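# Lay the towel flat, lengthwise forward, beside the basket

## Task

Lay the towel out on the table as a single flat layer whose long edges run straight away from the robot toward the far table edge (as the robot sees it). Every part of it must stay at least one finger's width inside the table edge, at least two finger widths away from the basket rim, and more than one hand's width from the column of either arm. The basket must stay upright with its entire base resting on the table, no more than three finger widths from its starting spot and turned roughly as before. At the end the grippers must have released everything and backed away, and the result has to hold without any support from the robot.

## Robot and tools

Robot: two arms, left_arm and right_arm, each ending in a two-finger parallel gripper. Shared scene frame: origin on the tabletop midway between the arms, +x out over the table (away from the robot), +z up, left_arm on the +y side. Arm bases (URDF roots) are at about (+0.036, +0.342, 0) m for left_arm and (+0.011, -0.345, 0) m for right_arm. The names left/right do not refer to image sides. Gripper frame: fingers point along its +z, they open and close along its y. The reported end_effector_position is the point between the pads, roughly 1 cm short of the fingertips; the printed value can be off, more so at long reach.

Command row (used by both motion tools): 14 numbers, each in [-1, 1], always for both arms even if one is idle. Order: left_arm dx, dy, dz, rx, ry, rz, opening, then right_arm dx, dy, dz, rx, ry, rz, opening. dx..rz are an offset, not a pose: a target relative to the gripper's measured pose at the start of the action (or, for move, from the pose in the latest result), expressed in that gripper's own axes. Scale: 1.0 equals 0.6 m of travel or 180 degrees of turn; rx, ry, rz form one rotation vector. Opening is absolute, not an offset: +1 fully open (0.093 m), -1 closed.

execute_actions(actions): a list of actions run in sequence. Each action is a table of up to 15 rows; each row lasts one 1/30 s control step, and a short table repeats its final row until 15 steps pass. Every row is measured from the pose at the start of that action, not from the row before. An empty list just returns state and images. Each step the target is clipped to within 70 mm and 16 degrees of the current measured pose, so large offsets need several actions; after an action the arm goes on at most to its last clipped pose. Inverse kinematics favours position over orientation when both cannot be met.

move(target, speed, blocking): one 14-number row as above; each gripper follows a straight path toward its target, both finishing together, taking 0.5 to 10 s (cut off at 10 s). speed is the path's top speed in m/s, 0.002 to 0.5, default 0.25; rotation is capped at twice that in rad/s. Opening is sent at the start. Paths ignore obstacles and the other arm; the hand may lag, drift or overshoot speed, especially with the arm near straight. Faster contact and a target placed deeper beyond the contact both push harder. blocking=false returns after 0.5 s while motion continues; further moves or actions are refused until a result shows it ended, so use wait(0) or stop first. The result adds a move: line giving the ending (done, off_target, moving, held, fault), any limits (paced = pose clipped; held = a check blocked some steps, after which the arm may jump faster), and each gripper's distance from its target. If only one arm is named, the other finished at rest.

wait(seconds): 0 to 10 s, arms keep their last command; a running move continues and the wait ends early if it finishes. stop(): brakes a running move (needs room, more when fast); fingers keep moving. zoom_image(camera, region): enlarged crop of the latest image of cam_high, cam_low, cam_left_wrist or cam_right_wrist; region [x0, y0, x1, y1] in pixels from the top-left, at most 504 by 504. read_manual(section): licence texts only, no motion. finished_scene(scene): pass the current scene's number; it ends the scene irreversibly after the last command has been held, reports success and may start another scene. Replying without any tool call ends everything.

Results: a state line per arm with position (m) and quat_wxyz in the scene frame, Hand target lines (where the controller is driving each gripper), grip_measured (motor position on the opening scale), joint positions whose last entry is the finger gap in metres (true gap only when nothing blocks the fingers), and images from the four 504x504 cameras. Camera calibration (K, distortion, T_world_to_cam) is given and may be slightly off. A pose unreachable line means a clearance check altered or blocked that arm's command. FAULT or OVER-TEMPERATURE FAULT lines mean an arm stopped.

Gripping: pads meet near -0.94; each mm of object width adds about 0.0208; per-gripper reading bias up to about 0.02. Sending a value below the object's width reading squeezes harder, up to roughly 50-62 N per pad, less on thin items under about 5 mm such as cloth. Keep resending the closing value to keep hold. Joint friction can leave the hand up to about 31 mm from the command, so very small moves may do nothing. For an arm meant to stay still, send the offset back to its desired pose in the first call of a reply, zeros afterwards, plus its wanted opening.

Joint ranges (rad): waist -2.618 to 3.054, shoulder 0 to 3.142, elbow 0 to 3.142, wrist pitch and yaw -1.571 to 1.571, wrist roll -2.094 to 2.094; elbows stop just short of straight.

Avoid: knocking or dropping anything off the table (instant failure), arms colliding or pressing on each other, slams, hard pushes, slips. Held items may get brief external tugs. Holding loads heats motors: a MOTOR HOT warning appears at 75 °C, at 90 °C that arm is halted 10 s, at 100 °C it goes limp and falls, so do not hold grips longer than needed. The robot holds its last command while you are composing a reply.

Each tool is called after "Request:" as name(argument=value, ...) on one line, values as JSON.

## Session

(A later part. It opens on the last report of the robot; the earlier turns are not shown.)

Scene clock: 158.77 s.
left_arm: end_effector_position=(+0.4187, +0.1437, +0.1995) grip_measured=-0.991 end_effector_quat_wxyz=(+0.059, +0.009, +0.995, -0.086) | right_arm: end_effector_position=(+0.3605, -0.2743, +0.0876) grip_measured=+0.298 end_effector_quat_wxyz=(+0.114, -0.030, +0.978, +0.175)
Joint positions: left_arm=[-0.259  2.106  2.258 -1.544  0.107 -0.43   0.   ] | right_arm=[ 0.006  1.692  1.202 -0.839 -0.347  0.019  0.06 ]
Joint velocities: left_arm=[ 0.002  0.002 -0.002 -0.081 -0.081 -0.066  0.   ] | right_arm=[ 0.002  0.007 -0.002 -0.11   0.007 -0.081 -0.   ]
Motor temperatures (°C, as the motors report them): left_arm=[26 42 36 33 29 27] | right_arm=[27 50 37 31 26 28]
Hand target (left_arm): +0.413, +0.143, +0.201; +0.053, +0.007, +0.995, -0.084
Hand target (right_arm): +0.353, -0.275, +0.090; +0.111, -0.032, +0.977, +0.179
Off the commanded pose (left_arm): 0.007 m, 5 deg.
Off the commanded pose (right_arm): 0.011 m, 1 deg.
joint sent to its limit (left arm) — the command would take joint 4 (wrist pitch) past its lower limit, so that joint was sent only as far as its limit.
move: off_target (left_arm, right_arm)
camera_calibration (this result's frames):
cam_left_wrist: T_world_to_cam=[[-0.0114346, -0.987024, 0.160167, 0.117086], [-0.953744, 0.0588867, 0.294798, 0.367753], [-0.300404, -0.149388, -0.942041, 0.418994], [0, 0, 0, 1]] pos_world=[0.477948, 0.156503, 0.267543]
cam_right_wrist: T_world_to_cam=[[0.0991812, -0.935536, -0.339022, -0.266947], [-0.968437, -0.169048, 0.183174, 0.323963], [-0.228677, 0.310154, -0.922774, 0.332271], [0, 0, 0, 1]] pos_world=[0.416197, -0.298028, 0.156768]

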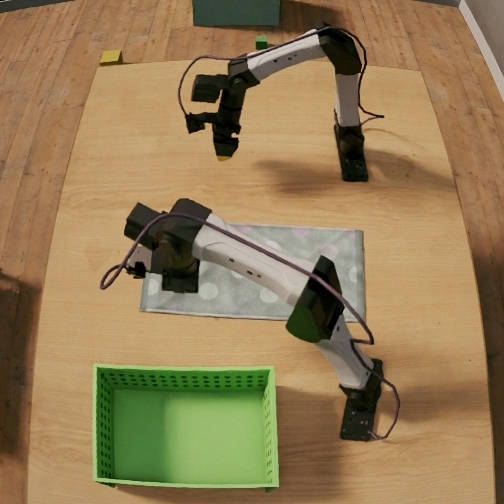

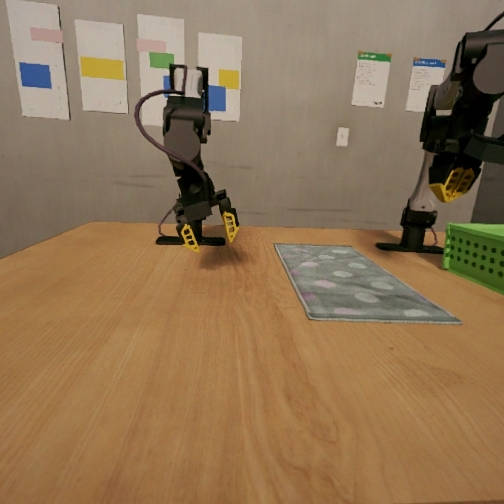

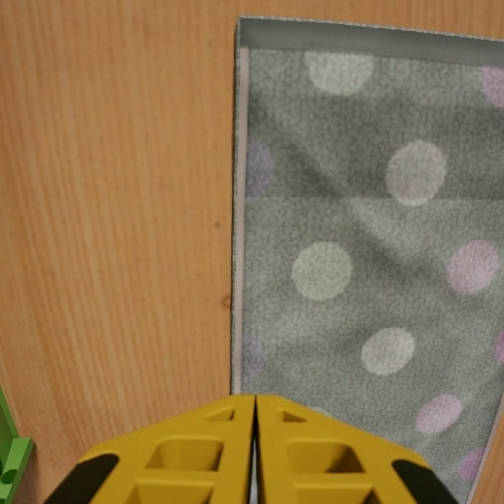

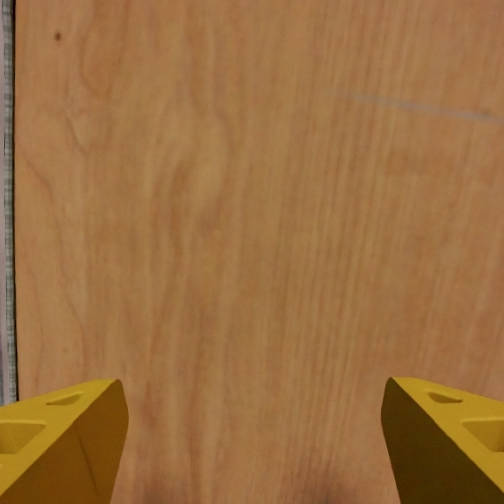

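Request:
move(target=[0.21,0.305,-0.08,0,0,0,-1, 0,0,0,0,0,0,0.3], speed=0.15)

Request:
move(target=[0.02,0.03,0.18,0,0,0,-1, 0,0,0,0,0,0,0.3], speed=0.1)

Request:
move(target=[0,-0.164,0.028,0,0,0,-1, 0,0,0,0,0,0,0.3], speed=0.05)

Scene clock: 172.37 s.
left_arm: end_effector_position=(+0.3029, +0.3350, +0.2071) grip_measured=-0.991 end_effector_quat_wxyz=(+0.071, +0.006, +0.995, -0.073) | right_arm: end_effector_position=(+0.3602, -0.2741, +0.0876) grip_measured=+0.298 end_effector_quat_wxyz=(+0.113, -0.032, +0.978, +0.175)
Joint positions: left_arm=[ 0.25   1.462  1.5   -1.477  0.157  0.073  0.   ] | right_arm=[ 0.006  1.692  1.202 -0.84  -0.348  0.016  0.06 ]
Joint velocities: left_arm=[ 0.022  0.017 -0.002 -0.007 -0.022  0.007  0.   ] | right_arm=[-0.012  0.012 -0.012 -0.066  0.037 -0.051  0.   ]
Motor temperatures (°C, as the motors report them): left_arm=[26 43 36 33 29 27] | right_arm=[27 48 36 31 26 28]
Hand target (left_arm): +0.295, +0.334, +0.206; +0.064, +0.009, +0.995, -0.080
Hand target (right_arm): +0.360, -0.274, +0.088; +0.114, -0.030, +0.978, +0.175
Off the commanded pose (left_arm): 0.012 m, 2 deg.
Off the commanded pose (right_arm): 0.000 m, 0 deg.
move: off_target (left_arm)
camera_calibration (this result's frames):
cam_left_wrist: T_world_to_cam=[[-0.00717351, -0.990651, 0.136234, 0.30827], [-0.961231, 0.0443864, 0.27215, 0.255598], [-0.275653, -0.129, -0.952562, 0.407801], [0, 0, 0, 1]] pos_world=[0.360312, 0.346649, 0.276898]
cam_right_wrist: T_world_to_cam=[[0.101873, -0.93509, -0.339452, -0.267571], [-0.967823, -0.172085, 0.183592, 0.32255], [-0.23009, 0.309827, -0.922532, 0.332514], [0, 0, 0, 1]] pos_world=[0.415937, -0.297719, 0.156709]

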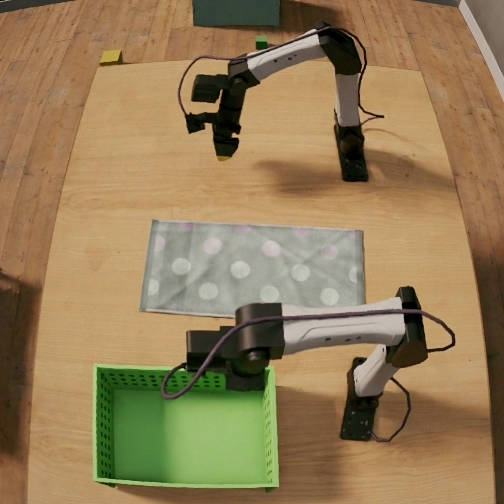

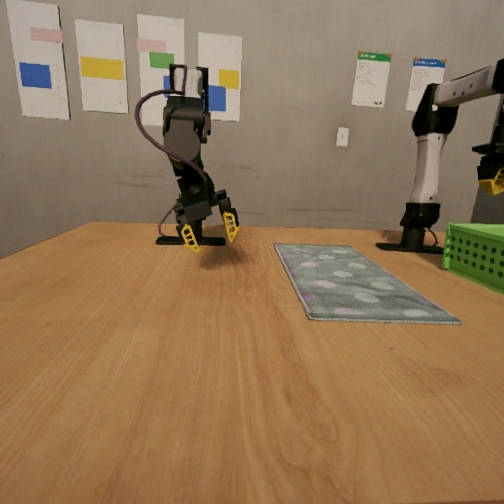

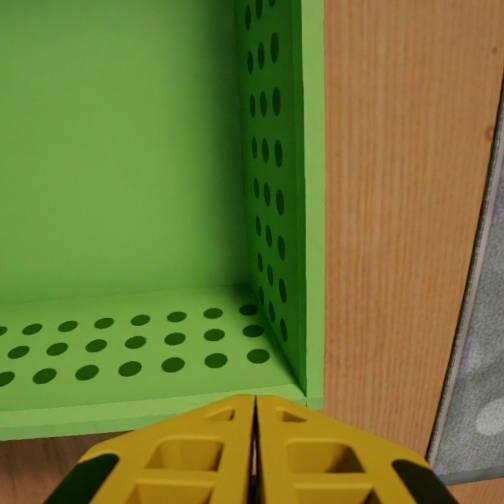

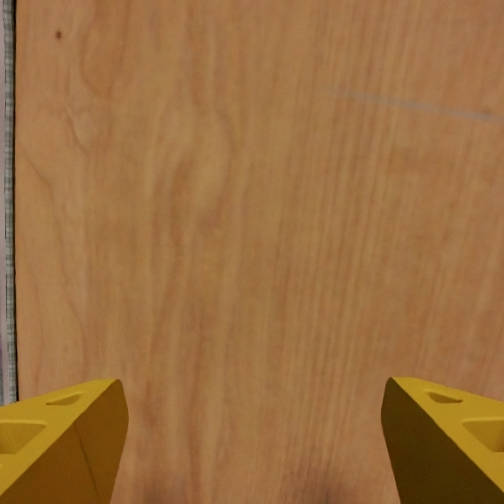

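Scene clock: 174.07 s.
left_arm: end_effector_position=(+0.3044, +0.3365, +0.0980) grip_measured=-0.991 end_effector_quat_wxyz=(+0.061, +0.004, +0.995, -0.074) | right_arm: end_effector_position=(+0.3602, -0.2741, +0.0876) grip_measured=+0.298 end_effector_quat_wxyz=(+0.113, -0.032, +0.978, +0.175)
Joint positions: left_arm=[ 0.255  1.462  1.066 -1.065  0.157  0.077  0.   ] | right_arm=[ 0.006  1.692  1.202 -0.84  -0.348  0.016  0.06 ]
Joint velocities: left_arm=[-0.007 -0.017 -0.002 -0.066 -0.007  0.037  0.   ] | right_arm=[-0.007 -0.002  0.002 -0.007  0.037  0.022 -0.   ]
Motor temperatures (°C, as the motors report them): left_arm=[26 42 35 33 29 27] | right_arm=[27 47 36 31 26 28]
Hand target (left_arm): +0.305, +0.339, +0.097; +0.071, +0.006, +0.995, -0.073
Hand target (right_arm): +0.360, -0.274, +0.088; +0.113, -0.032, +0.978, +0.175
Off the commanded pose (left_arm): 0.003 m, 1 deg.
Off the commanded pose (right_arm): 0.000 m, 0 deg.
move: done
camera_calibration (this result's frames):
cam_left_wrist: T_world_to_cam=[[-0.00226669, -0.990498, 0.137511, 0.322989], [-0.955227, 0.0428295, 0.292757, 0.283293], [-0.295865, -0.130691, -0.946247, 0.310597], [0, 0, 0, 1]] pos_world=[0.363236, 0.348379, 0.16655]
cam_right_wrist: T_world_to_cam=[[0.101873, -0.93509, -0.339452, -0.267571], [-0.967823, -0.172085, 0.183592, 0.32255], [-0.23009, 0.309827, -0.922532, 0.332514], [0, 0, 0, 1]] pos_world=[0.415937, -0.297719, 0.156709]

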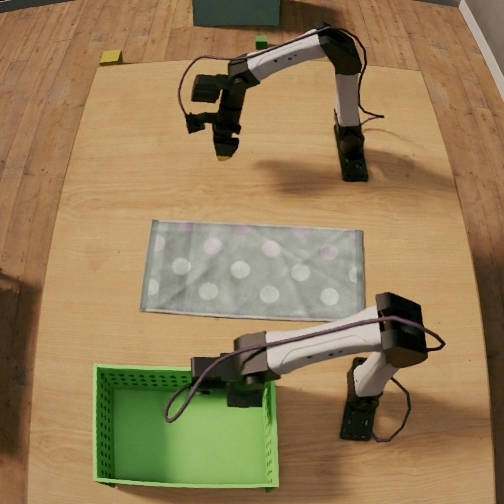

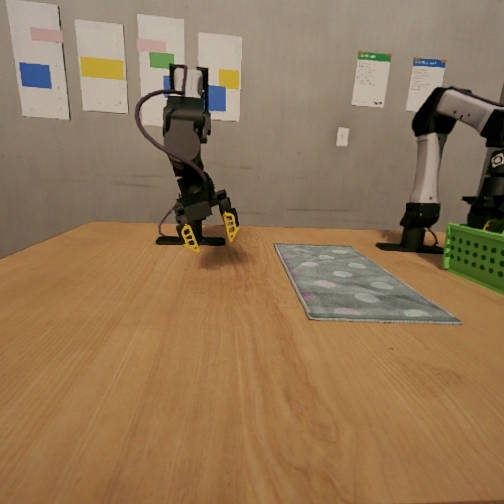

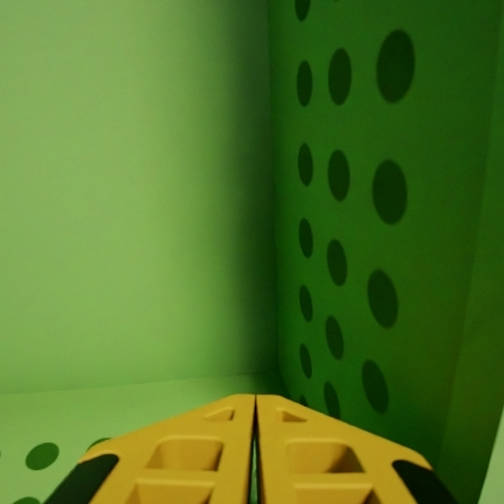

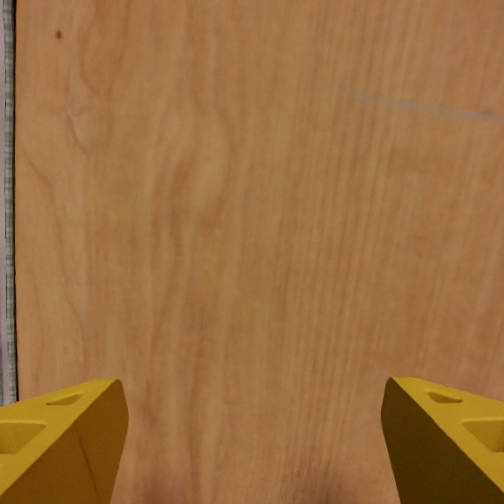

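Scene clock: 176.40 s.
left_arm: end_effector_position=(+0.2944, +0.2423, +0.0933) grip_measured=-0.991 end_effector_quat_wxyz=(+0.046, +0.003, +0.996, -0.072) | right_arm: end_effector_position=(+0.3602, -0.2741, +0.0876) grip_measured=+0.298 end_effector_quat_wxyz=(+0.113, -0.032, +0.978, +0.175)
Joint positions: left_arm=[-0.125  1.481  1.066 -1.025  0.11  -0.303  0.   ] | right_arm=[ 0.006  1.692  1.202 -0.84  -0.348  0.016  0.06 ]
Joint velocities: left_arm=[ 0.002 -0.007 -0.002 -0.081 -0.051 -0.022  0.   ] | right_arm=[-0.007 -0.002 -0.032 -0.007  0.007  0.051  0.   ]
Motor temperatures (°C, as the motors report them): left_arm=[26 42 35 33 29 27] | right_arm=[27 47 36 31 26 28]
Hand target (left_arm): +0.303, +0.235, +0.095; +0.057, +0.004, +0.995, -0.079
Hand target (right_arm): +0.360, -0.274, +0.088; +0.113, -0.032, +0.978, +0.175
Off the commanded pose (left_arm): 0.012 m, 2 deg.
Off the commanded pose (right_arm): 0.000 m, 0 deg.
move: off_target (left_arm)
camera_calibration (this result's frames):
cam_left_wrist: T_world_to_cam=[[0.00202636, -0.991054, 0.133447, 0.229516], [-0.946025, 0.0413489, 0.321446, 0.274154], [-0.324088, -0.126895, -0.937478, 0.297365], [0, 0, 0, 1]] pos_world=[0.355264, 0.253861, 0.160019]
cam_right_wrist: T_world_to_cam=[[0.101873, -0.93509, -0.339452, -0.267571], [-0.967823, -0.172085, 0.183592, 0.32255], [-0.23009, 0.309827, -0.922532, 0.332514], [0, 0, 0, 1]] pos_world=[0.415937, -0.297719, 0.156709]

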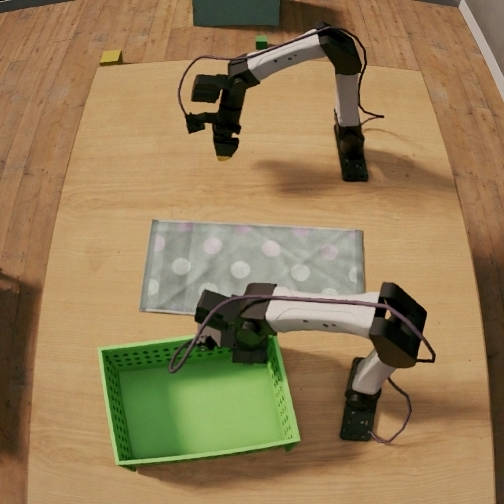

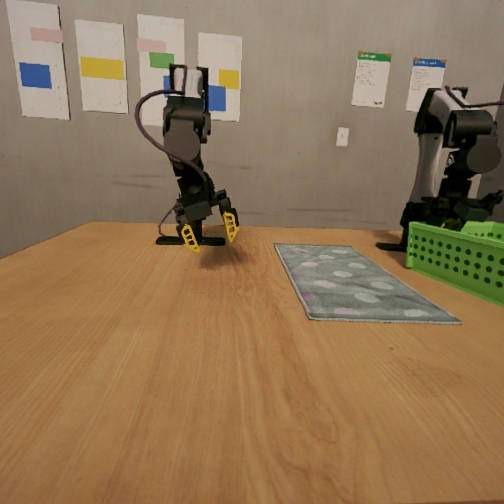

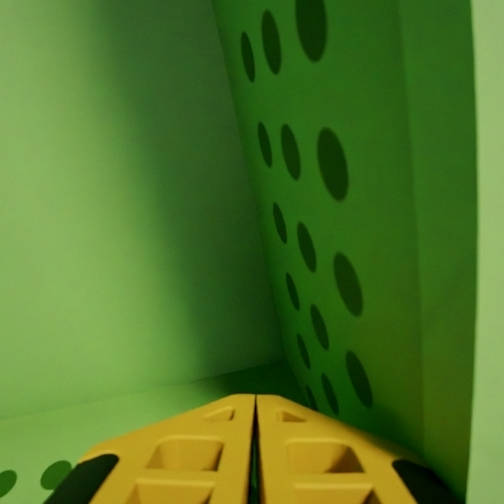

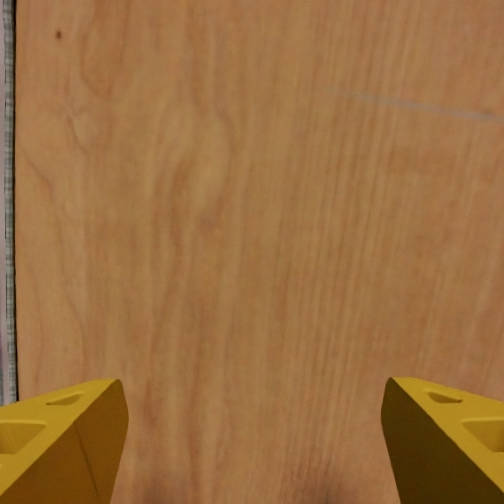

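Request:
move(target=[-0.08,0.434,-0.056,0,0,0,-1, 0,0,0,0,0,0,0.3], speed=0.07)

Scene clock: 190.23 s.
left_arm: end_effector_position=(+0.3424, +0.5035, +0.0957) grip_measured=-0.991 end_effector_quat_wxyz=(+0.050, +0.000, +0.997, -0.062) | right_arm: end_effector_position=(+0.3602, -0.2741, +0.0876) grip_measured=+0.298 end_effector_quat_wxyz=(+0.113, -0.032, +0.978, +0.175)
Joint positions: left_arm=[ 0.739  1.84   1.473 -1.185  0.158  0.56   0.   ] | right_arm=[ 0.006  1.692  1.202 -0.84  -0.348  0.016  0.06 ]
Joint velocities: left_arm=[-0.002 -0.002 -0.007 -0.007 -0.051  0.066  0.   ] | right_arm=[ 0.002 -0.012  0.002  0.007  0.037 -0.066  0.001]
Motor temperatures (°C, as the motors report them): left_arm=[26 39 36 33 29 27] | right_arm=[26 44 37 31 26 28]
Hand target (left_arm): +0.344, +0.508, +0.099; +0.051, +0.003, +0.997, -0.061
Hand target (right_arm): +0.360, -0.274, +0.088; +0.113, -0.032, +0.978, +0.175
Off the commanded pose (left_arm): 0.003 m, 1 deg.
Off the commanded pose (right_arm): 0.000 m, 0 deg.
move: done
camera_calibration (this result's frames):
cam_left_wrist: T_world_to_cam=[[0.00863797, -0.993474, 0.113727, 0.488837], [-0.948725, 0.0277964, 0.314877, 0.316361], [-0.315983, -0.110616, -0.942294, 0.337893], [0, 0, 0, 1]] pos_world=[0.402686, 0.51423, 0.163185]
cam_right_wrist: T_world_to_cam=[[0.101873, -0.93509, -0.339452, -0.267571], [-0.967823, -0.172085, 0.183592, 0.32255], [-0.23009, 0.309827, -0.922532, 0.332514], [0, 0, 0, 1]] pos_world=[0.415937, -0.297719, 0.156709]

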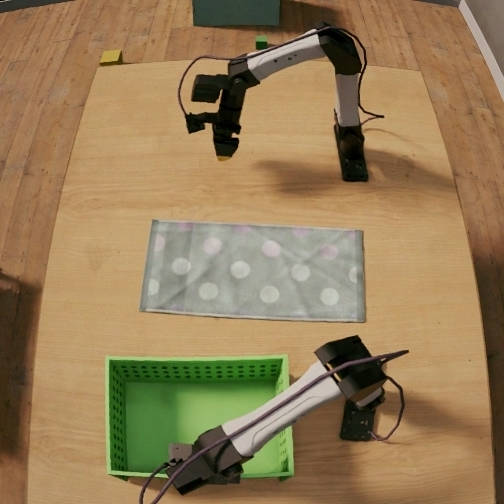

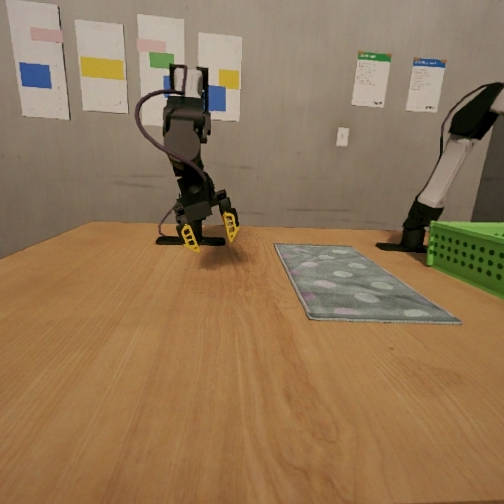

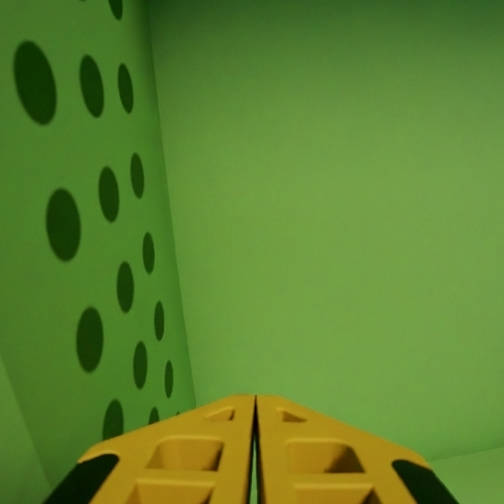

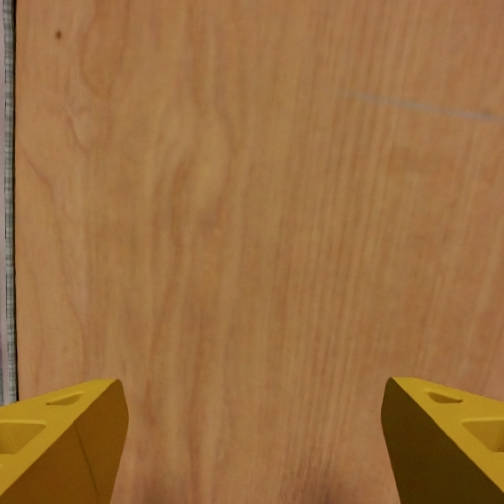

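Request:
move(target=[-0.21,-0.288,0.057,0,0,-0.5,-1, 0,0,0,0,0,0,0.3], speed=0.12)

Request:
move(target=[0,-0.19,0.02,0,0,0,-1, 0,0,0,0,0,0,0.3], speed=0.05)

Scene clock: 213.37 s.
left_arm: end_effector_position=(+0.4673, +0.3262, +0.0917) grip_measured=-0.991 end_effector_quat_wxyz=(+0.017, +0.701, -0.707, +0.090) | right_arm: end_effector_position=(+0.3602, -0.2741, +0.0876) grip_measured=+0.298 end_effector_quat_wxyz=(+0.113, -0.032, +0.978, +0.175)
Joint positions: left_arm=[ 0.201  2.106  1.828 -1.193  0.154 -1.548  0.   ] | right_arm=[ 0.006  1.692  1.202 -0.84  -0.348  0.016  0.06 ]
Joint velocities: left_arm=[ 0.022  0.012 -0.002  0.051 -0.007 -0.081  0.   ] | right_arm=[-0.002 -0.012 -0.002 -0.007 -0.037  0.022 -0.   ]
Motor temperatures (°C, as the motors report them): left_arm=[26 39 38 32 29 27] | right_arm=[26 42 37 31 26 28]
Hand target (left_arm): +0.469, +0.326, +0.093; +0.015, +0.704, -0.705, +0.083
Hand target (right_arm): +0.360, -0.274, +0.088; +0.113, -0.032, +0.978, +0.175
Off the commanded pose (left_arm): 0.005 m, 2 deg.
Off the commanded pose (right_arm): 0.000 m, 0 deg.
move: done
camera_calibration (this result's frames):
cam_left_wrist: T_world_to_cam=[[0.995909, 0.0124851, 0.0894973, -0.475225], [-0.0380984, -0.840067, 0.541143, 0.277903], [0.08194, -0.542339, -0.836155, 0.299119], [0, 0, 0, 1]] pos_world=[0.459358, 0.401614, 0.142256]
cam_right_wrist: T_world_to_cam=[[0.101873, -0.93509, -0.339452, -0.267571], [-0.967823, -0.172085, 0.183592, 0.32255], [-0.23009, 0.309827, -0.922532, 0.332514], [0, 0, 0, 1]] pos_world=[0.415937, -0.297719, 0.156709]

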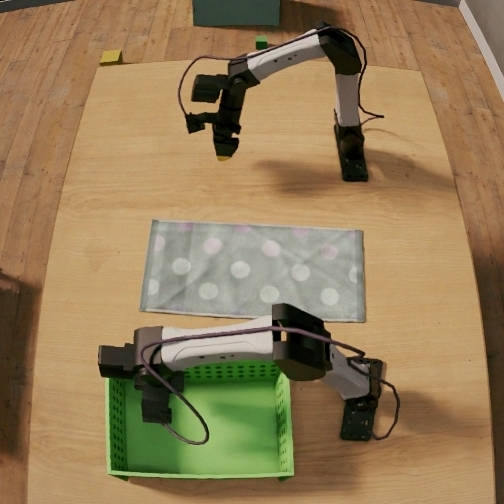

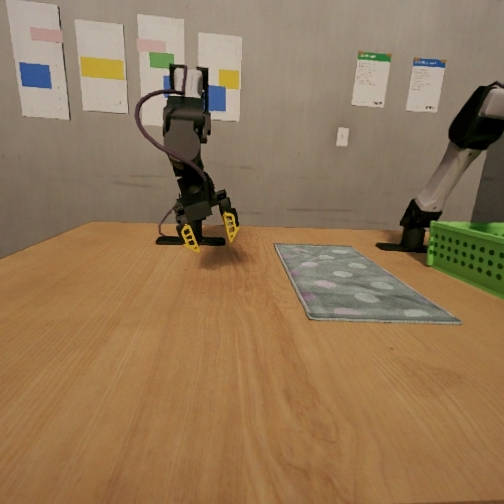

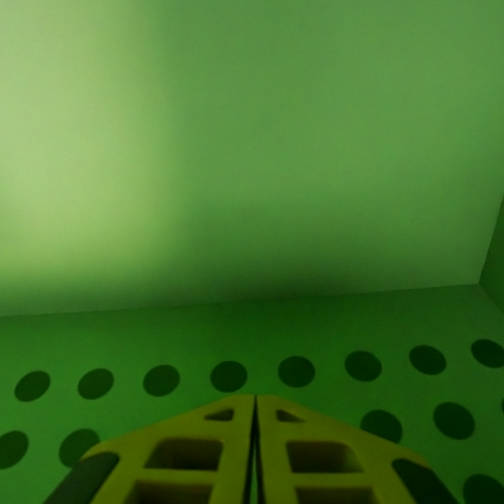

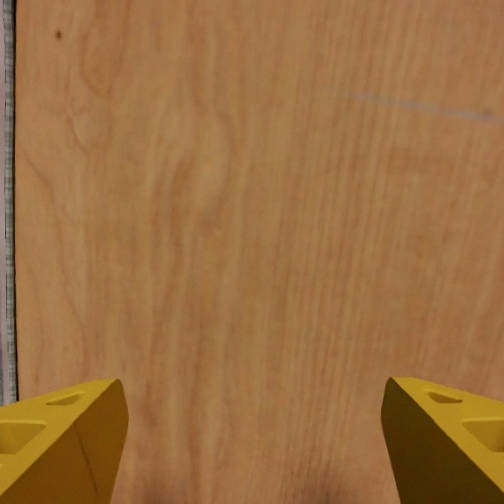

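Scene clock: 215.90 s.
left_arm: end_effector_position=(+0.5676, +0.3285, +0.0895) grip_measured=-0.991 end_effector_quat_wxyz=(-0.008, +0.703, -0.702, +0.114) | right_arm: end_effector_position=(+0.3602, -0.2741, +0.0876) grip_measured=+0.298 end_effector_quat_wxyz=(+0.113, -0.032, +0.978, +0.175)
Joint positions: left_arm=[ 0.201  2.689  2.846 -1.557  0.154 -1.563  0.   ] | right_arm=[ 0.006  1.692  1.202 -0.84  -0.348  0.016  0.06 ]
Joint velocities: left_arm=[ 0.012  0.002 -0.012 -0.081 -0.051 -0.022  0.   ] | right_arm=[-0.002  0.007  0.007  0.022 -0.051 -0.066  0.   ]
Motor temperatures (°C, as the motors report them): left_arm=[26 40 38 32 29 27] | right_arm=[26 42 37 31 26 28]
Hand target (left_arm): +0.580, +0.324, +0.090; -0.024, +0.700, -0.701, +0.132
Hand target (right_arm): +0.360, -0.274, +0.088; +0.113, -0.032, +0.978, +0.175
Off the commanded pose (left_arm): 0.015 m, 4 deg.
Off the commanded pose (right_arm): 0.000 m, 0 deg.
elbow stopped short (left arm): the move would have taken joint 3 (elbow) straighter than the controller allows; a more bent joint 3 avoids this.
move: off_target (left_arm)
camera_calibration (this result's frames):
cam_left_wrist: T_world_to_cam=[[0.987071, 0.0266125, 0.158062, -0.580725], [-0.0634796, -0.840585, 0.537947, 0.299687], [0.147181, -0.541025, -0.828028, 0.252073], [0, 0, 0, 1]] pos_world=[0.55514, 0.403745, 0.139299]
cam_right_wrist: T_world_to_cam=[[0.101873, -0.93509, -0.339452, -0.267571], [-0.967823, -0.172085, 0.183592, 0.32255], [-0.23009, 0.309827, -0.922532, 0.332514], [0, 0, 0, 1]] pos_world=[0.415937, -0.297719, 0.156709]

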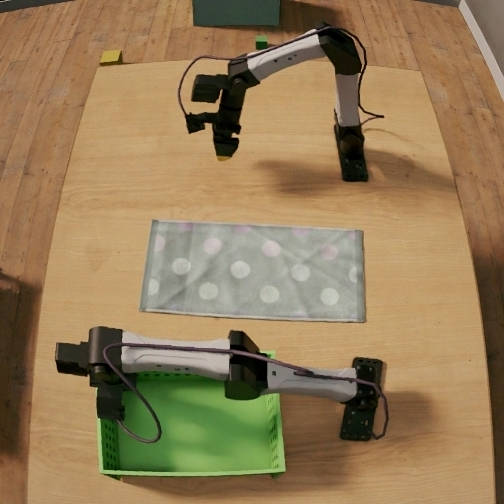

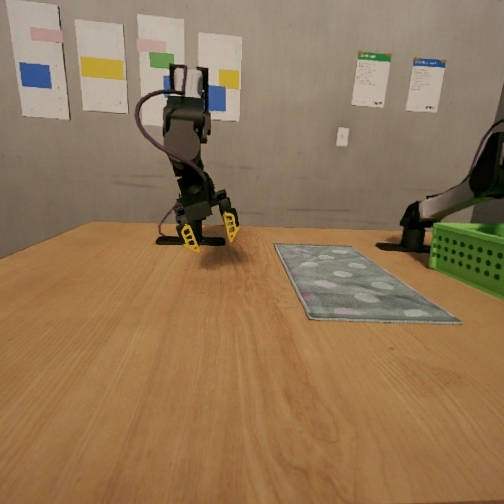

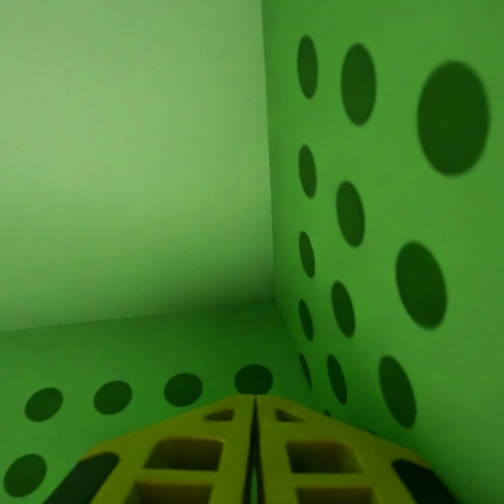

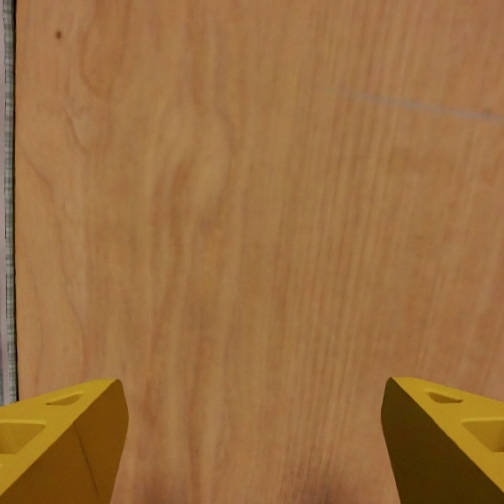

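Request:
move(target=[0,-0.08,0.012,0.12,0,0,-1, 0,0,0,0,0,0,0.3], speed=0.04)

Request:
move(target=[0,0.2,-0.2,0,0,0,-1, 0,0,0,0,0,0,0.3], speed=0.1)

Scene clock: 229.00 s.
left_arm: end_effector_position=(+0.6074, +0.3296, +0.0789) grip_measured=-0.991 end_effector_quat_wxyz=(-0.117, +0.693, -0.675, +0.225) | right_arm: end_effector_position=(+0.3602, -0.2741, +0.0876) grip_measured=+0.298 end_effector_quat_wxyz=(+0.113, -0.032, +0.978, +0.175)
Joint positions: left_arm=[ 0.201  2.349  2.067 -0.797  0.153 -1.612  0.   ] | right_arm=[ 0.006  1.692  1.202 -0.84  -0.348  0.016  0.06 ]
Joint velocities: left_arm=[ 0.007 -0.002 -0.012 -0.007 -0.051  0.007  0.   ] | right_arm=[-0.002  0.007 -0.002  0.022 -0.022 -0.007 -0.   ]
Motor temperatures (°C, as the motors report them): left_arm=[26 45 38 33 29 27] | right_arm=[26 41 37 31 26 28]
Hand target (left_arm): +0.615, +0.328, +0.092; -0.138, +0.687, -0.670, +0.243
Hand target (right_arm): +0.360, -0.274, +0.088; +0.113, -0.032, +0.978, +0.175
Off the commanded pose (left_arm): 0.015 m, 3 deg.
Off the commanded pose (right_arm): 0.000 m, 0 deg.
move: off_target (left_arm)
camera_calibration (this result's frames):
cam_left_wrist: T_world_to_cam=[[0.888154, 0.0733928, 0.453647, -0.597046], [-0.188273, -0.8424, 0.504891, 0.387836], [0.419208, -0.53383, -0.734364, 0.06303], [0, 0, 0, 1]] pos_world=[0.576865, 0.404179, 0.12132]
cam_right_wrist: T_world_to_cam=[[0.101873, -0.93509, -0.339452, -0.267571], [-0.967823, -0.172085, 0.183592, 0.32255], [-0.23009, 0.309827, -0.922532, 0.332514], [0, 0, 0, 1]] pos_world=[0.415937, -0.297719, 0.156709]

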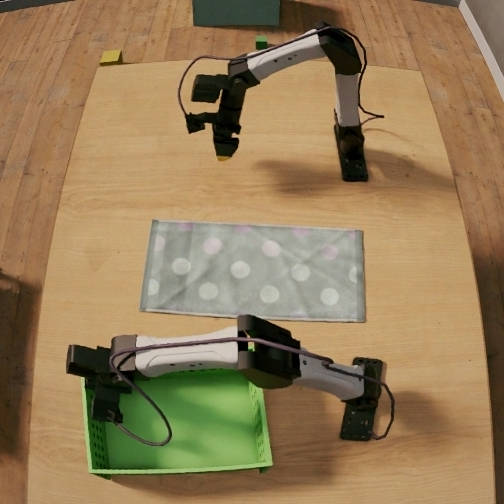

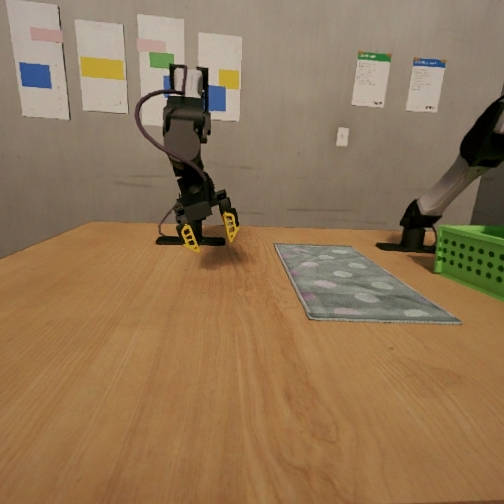

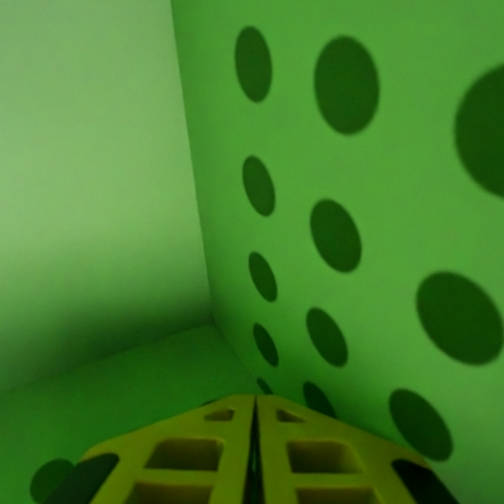

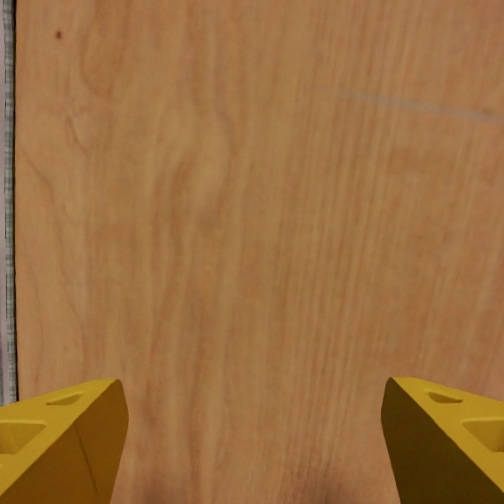

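Scene clock: 231.07 s.
left_arm: end_effector_position=(+0.4515, +0.3366, +0.1309) grip_measured=-0.991 end_effector_quat_wxyz=(-0.120, +0.695, -0.673, +0.224) | right_arm: end_effector_position=(+0.3602, -0.2741, +0.0876) grip_measured=+0.298 end_effector_quat_wxyz=(+0.113, -0.032, +0.978, +0.175)
Joint positions: left_arm=[ 0.228  1.69   1.32  -0.711  0.159 -1.592  0.   ] | right_arm=[ 0.006  1.692  1.202 -0.84  -0.348  0.016  0.06 ]
Joint velocities: left_arm=[-0.017  0.007 -0.007 -0.022 -0.007 -0.051  0.   ] | right_arm=[ 0.002 -0.007  0.007 -0.022 -0.007 -0.007  0.001]
Motor temperatures (°C, as the motors report them): left_arm=[26 45 38 33 29 27] | right_arm=[26 41 37 31 26 28]
Hand target (left_arm): +0.446, +0.338, +0.130; -0.117, +0.693, -0.675, +0.225
Hand target (right_arm): +0.360, -0.274, +0.088; +0.113, -0.032, +0.978, +0.175
Off the commanded pose (left_arm): 0.008 m, 0 deg.
Off the commanded pose (right_arm): 0.000 m, 0 deg.
move: done
camera_calibration (this result's frames):
cam_left_wrist: T_world_to_cam=[[0.886947, 0.0773635, 0.455345, -0.483675], [-0.183115, -0.84618, 0.500448, 0.33768], [0.424021, -0.527251, -0.736351, 0.16614], [0, 0, 0, 1]] pos_world=[0.420382, 0.410754, 0.173585]
cam_right_wrist: T_world_to_cam=[[0.101873, -0.93509, -0.339452, -0.267571], [-0.967823, -0.172085, 0.183592, 0.32255], [-0.23009, 0.309827, -0.922532, 0.332514], [0, 0, 0, 1]] pos_world=[0.415937, -0.297719, 0.156709]

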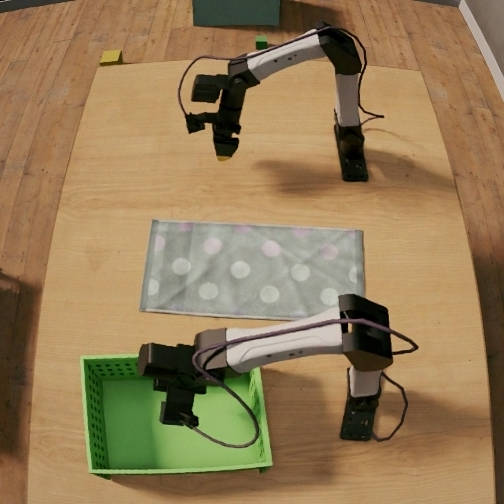

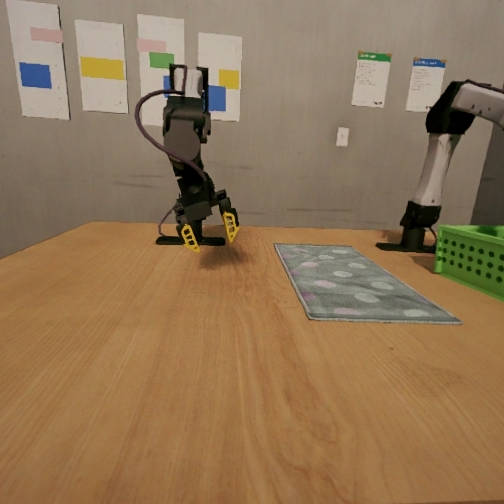

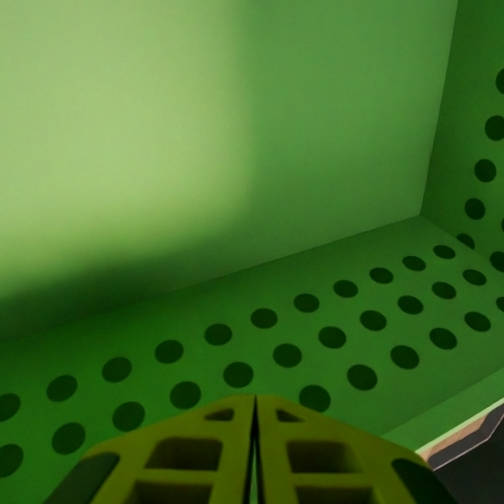

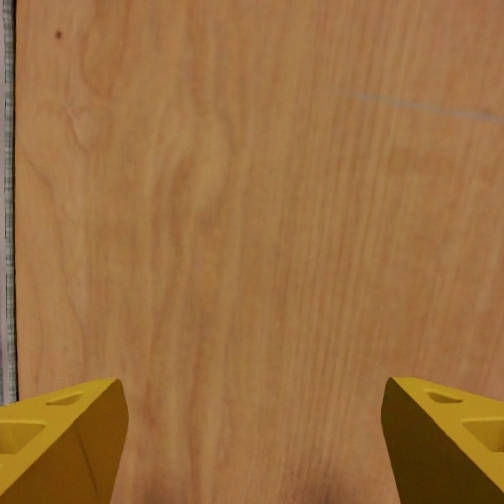

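Request:
move(target=[0.036,0.24,-0.046,0,0,0,-1, 0,0,0,0,0,0,0.3], speed=0.1)

Request:
move(target=[0.1,0.007,0.013,0,0,0,-1, 0,0,0,0,0,0,0.3], speed=0.04)

Request:
move(target=[-0.02,-0.11,-0.2,0,0,0,-1, 0,0,0,0,0,0,0.3], speed=0.1)

Scene clock: 243.50 s.
left_arm: end_effector_position=(+0.3147, +0.3100, +0.0955) grip_measured=-0.991 end_effector_quat_wxyz=(-0.116, +0.694, -0.674, +0.224) | right_arm: end_effector_position=(+0.3602, -0.2741, +0.0876) grip_measured=+0.298 end_effector_quat_wxyz=(+0.113, -0.032, +0.978, +0.175)
Joint positions: left_arm=[ 0.135  1.171  0.735 -0.637  0.122 -1.674  0.   ] | right_arm=[ 0.006  1.692  1.202 -0.84  -0.348  0.016  0.06 ]
Joint velocities: left_arm=[ 0.002  0.002 -0.007  0.022 -0.051  0.007  0.   ] | right_arm=[-0.007  0.007 -0.002  0.007 -0.022 -0.037  0.   ]
Motor temperatures (°C, as the motors report them): left_arm=[26 44 37 33 29 27] | right_arm=[26 40 38 31 26 28]
Hand target (left_arm): +0.311, +0.309, +0.093; -0.118, +0.695, -0.673, +0.224
Hand target (right_arm): +0.360, -0.274, +0.088; +0.113, -0.032, +0.978, +0.175
Off the commanded pose (left_arm): 0.006 m, 0 deg.
Off the commanded pose (right_arm): 0.000 m, 0 deg.
move: done
camera_calibration (this result's frames):
cam_left_wrist: T_world_to_cam=[[0.889155, 0.0764604, 0.451174, -0.344217], [-0.184413, -0.842465, 0.506206, 0.306493], [0.418803, -0.533298, -0.734981, 0.187516], [0, 0, 0, 1]] pos_world=[0.284051, 0.384531, 0.137974]
cam_right_wrist: T_world_to_cam=[[0.101873, -0.93509, -0.339452, -0.267571], [-0.967823, -0.172085, 0.183592, 0.32255], [-0.23009, 0.309827, -0.922532, 0.332514], [0, 0, 0, 1]] pos_world=[0.415937, -0.297719, 0.156709]

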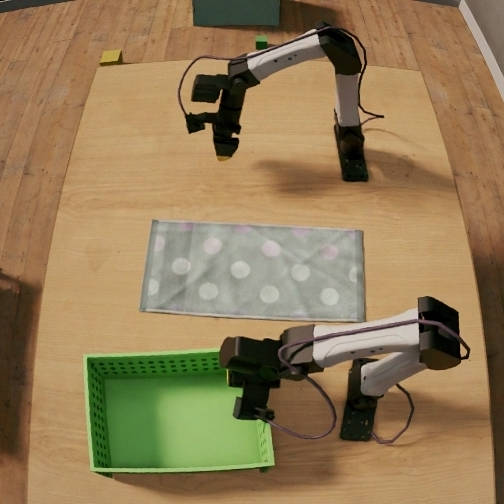

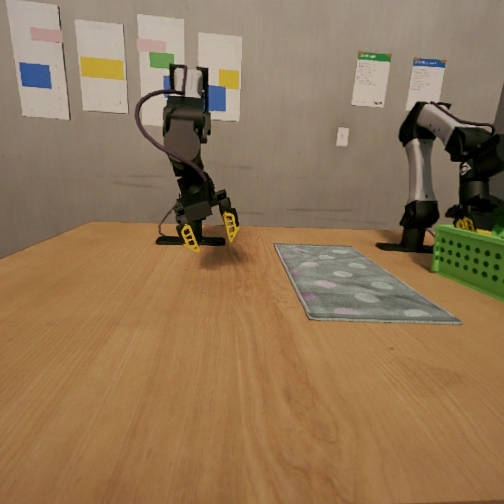

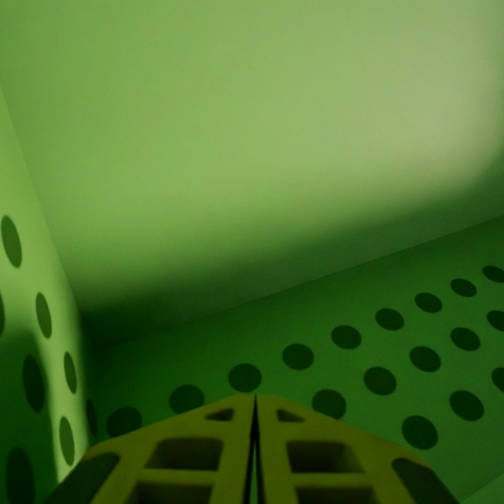

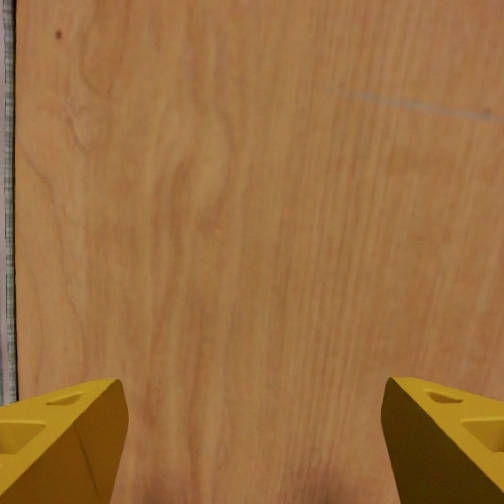

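Scene clock: 245.27 s.
left_arm: end_effector_position=(+0.3125, +0.2558, +0.0964) grip_measured=-0.991 end_effector_quat_wxyz=(-0.122, +0.698, -0.668, +0.226) | right_arm: end_effector_position=(+0.3602, -0.2741, +0.0876) grip_measured=+0.298 end_effector_quat_wxyz=(+0.113, -0.032, +0.978, +0.175)
Joint positions: left_arm=[-0.141  1.192  0.745 -0.604 -0.026 -1.927  0.   ] | right_arm=[ 0.006  1.692  1.202 -0.84  -0.348  0.016  0.06 ]
Joint velocities: left_arm=[-0.017  0.012  0.007  0.022 -0.051  0.007  0.   ] | right_arm=[ 0.002 -0.007 -0.002 -0.007 -0.037  0.066  0.001]
Motor temperatures (°C, as the motors report them): left_arm=[26 44 37 34 29 27] | right_arm=[26 40 38 31 26 28]
Hand target (left_arm): +0.313, +0.248, +0.095; -0.112, +0.695, -0.674, +0.225
Hand target (right_arm): +0.360, -0.274, +0.088; +0.113, -0.032, +0.978, +0.175
Off the commanded pose (left_arm): 0.007 m, 1 deg.
Off the commanded pose (right_arm): 0.000 m, 0 deg.
move: done
camera_calibration (this result's frames):
cam_left_wrist: T_world_to_cam=[[0.883083, 0.0902771, 0.46045, -0.340965], [-0.174995, -0.847149, 0.501712, 0.258734], [0.435363, -0.52363, -0.732305, 0.152303], [0, 0, 0, 1]] pos_world=[0.280071, 0.329718, 0.138719]
cam_right_wrist: T_world_to_cam=[[0.101873, -0.93509, -0.339452, -0.267571], [-0.967823, -0.172085, 0.183592, 0.32255], [-0.23009, 0.309827, -0.922532, 0.332514], [0, 0, 0, 1]] pos_world=[0.415937, -0.297719, 0.156709]

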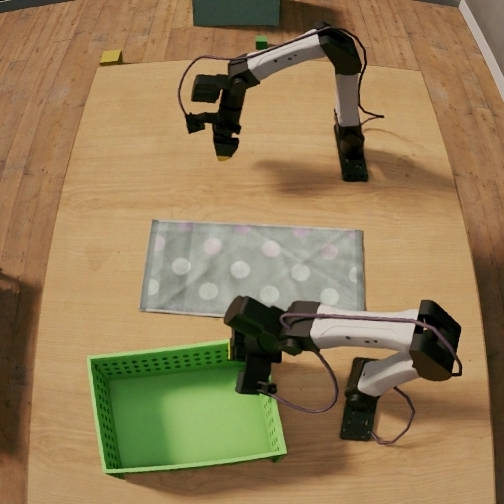

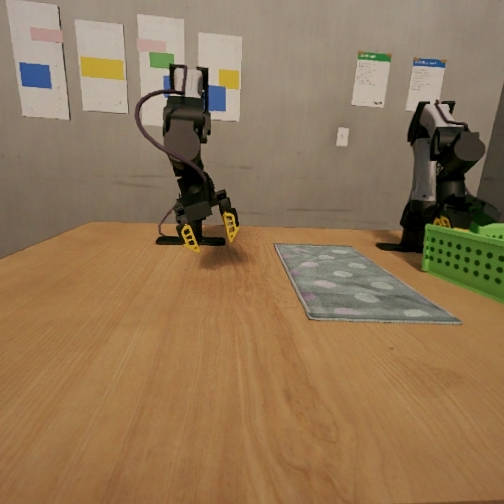

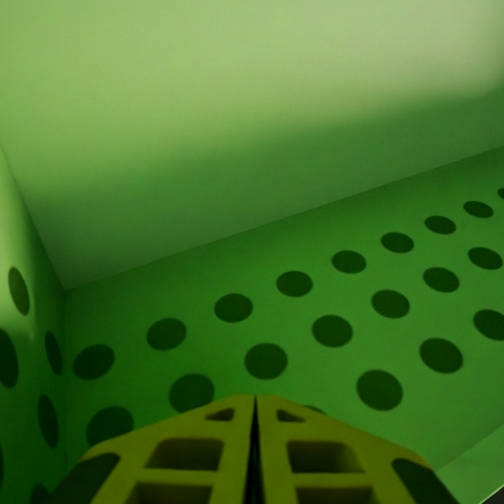

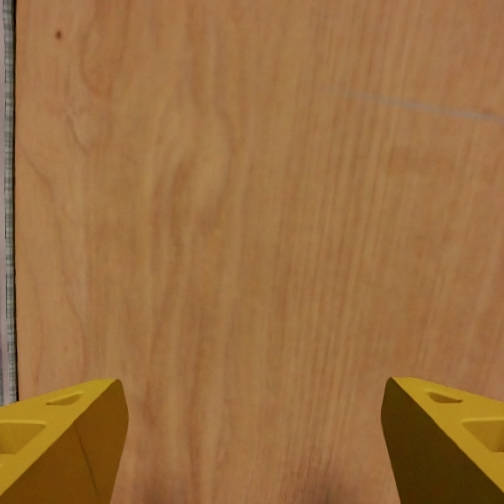

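Scene clock: 247.23 s.
left_arm: end_effector_position=(+0.3125, +0.2861, +0.2278) grip_measured=-0.991 end_effector_quat_wxyz=(-0.128, +0.699, -0.666, +0.227) | right_arm: end_effector_position=(+0.3602, -0.2741, +0.0876) grip_measured=+0.298 end_effector_quat_wxyz=(+0.113, -0.032, +0.978, +0.175)
Joint positions: left_arm=[-0.003  1.185  1.264 -1.123  0.033 -1.81   0.   ] | right_arm=[ 0.006  1.692  1.202 -0.84  -0.348  0.016  0.06 ]
Joint velocities: left_arm=[-0.007 -0.007 -0.012 -0.051 -0.022 -0.007  0.   ] | right_arm=[-0.002  0.017  0.002  0.051 -0.007 -0.007  0.001]
Motor temperatures (°C, as the motors report them): left_arm=[26 43 37 34 29 27] | right_arm=[26 40 38 31 26 28]
Hand target (left_arm): +0.314, +0.286, +0.231; -0.125, +0.698, -0.668, +0.226
Hand target (right_arm): +0.360, -0.274, +0.088; +0.113, -0.032, +0.978, +0.175
Off the commanded pose (left_arm): 0.003 m, 1 deg.
Off the commanded pose (right_arm): 0.000 m, 0 deg.
move: done
camera_calibration (this result's frames):
cam_left_wrist: T_world_to_cam=[[0.878012, 0.0938525, 0.469347, -0.405734], [-0.174051, -0.850852, 0.495739, 0.220627], [0.445871, -0.516955, -0.730724, 0.258797], [0, 0, 0, 1]] pos_world=[0.27925, 0.359587, 0.270166]
cam_right_wrist: T_world_to_cam=[[0.101873, -0.93509, -0.339452, -0.267571], [-0.967823, -0.172085, 0.183592, 0.32255], [-0.23009, 0.309827, -0.922532, 0.332514], [0, 0, 0, 1]] pos_world=[0.415937, -0.297719, 0.156709]

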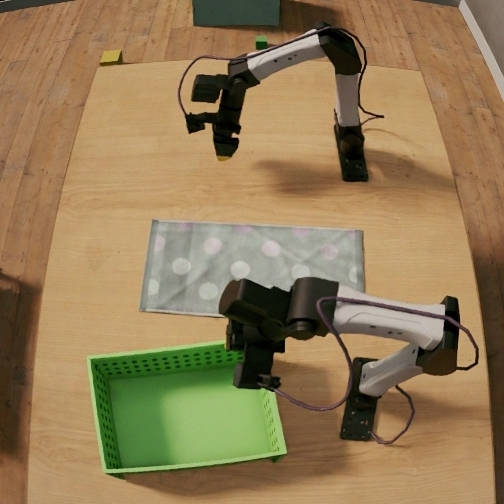

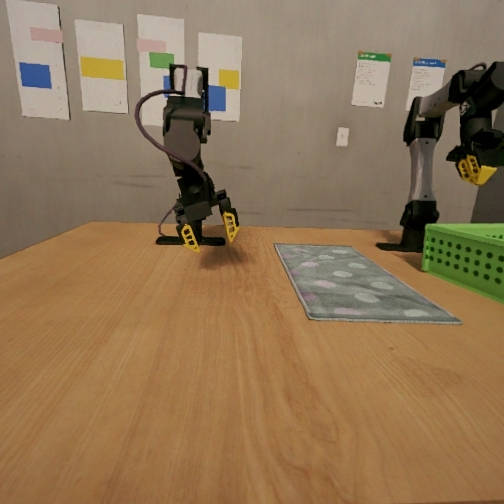

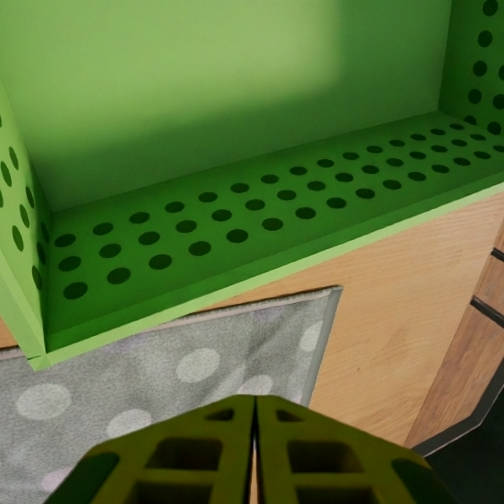

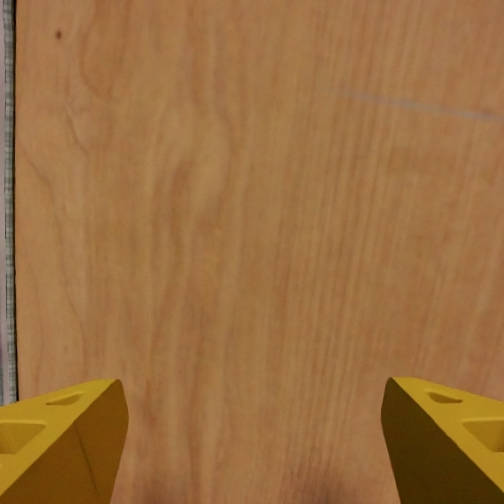

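Request:
finished_scene(scene=1)

The scene is finished: the task was done.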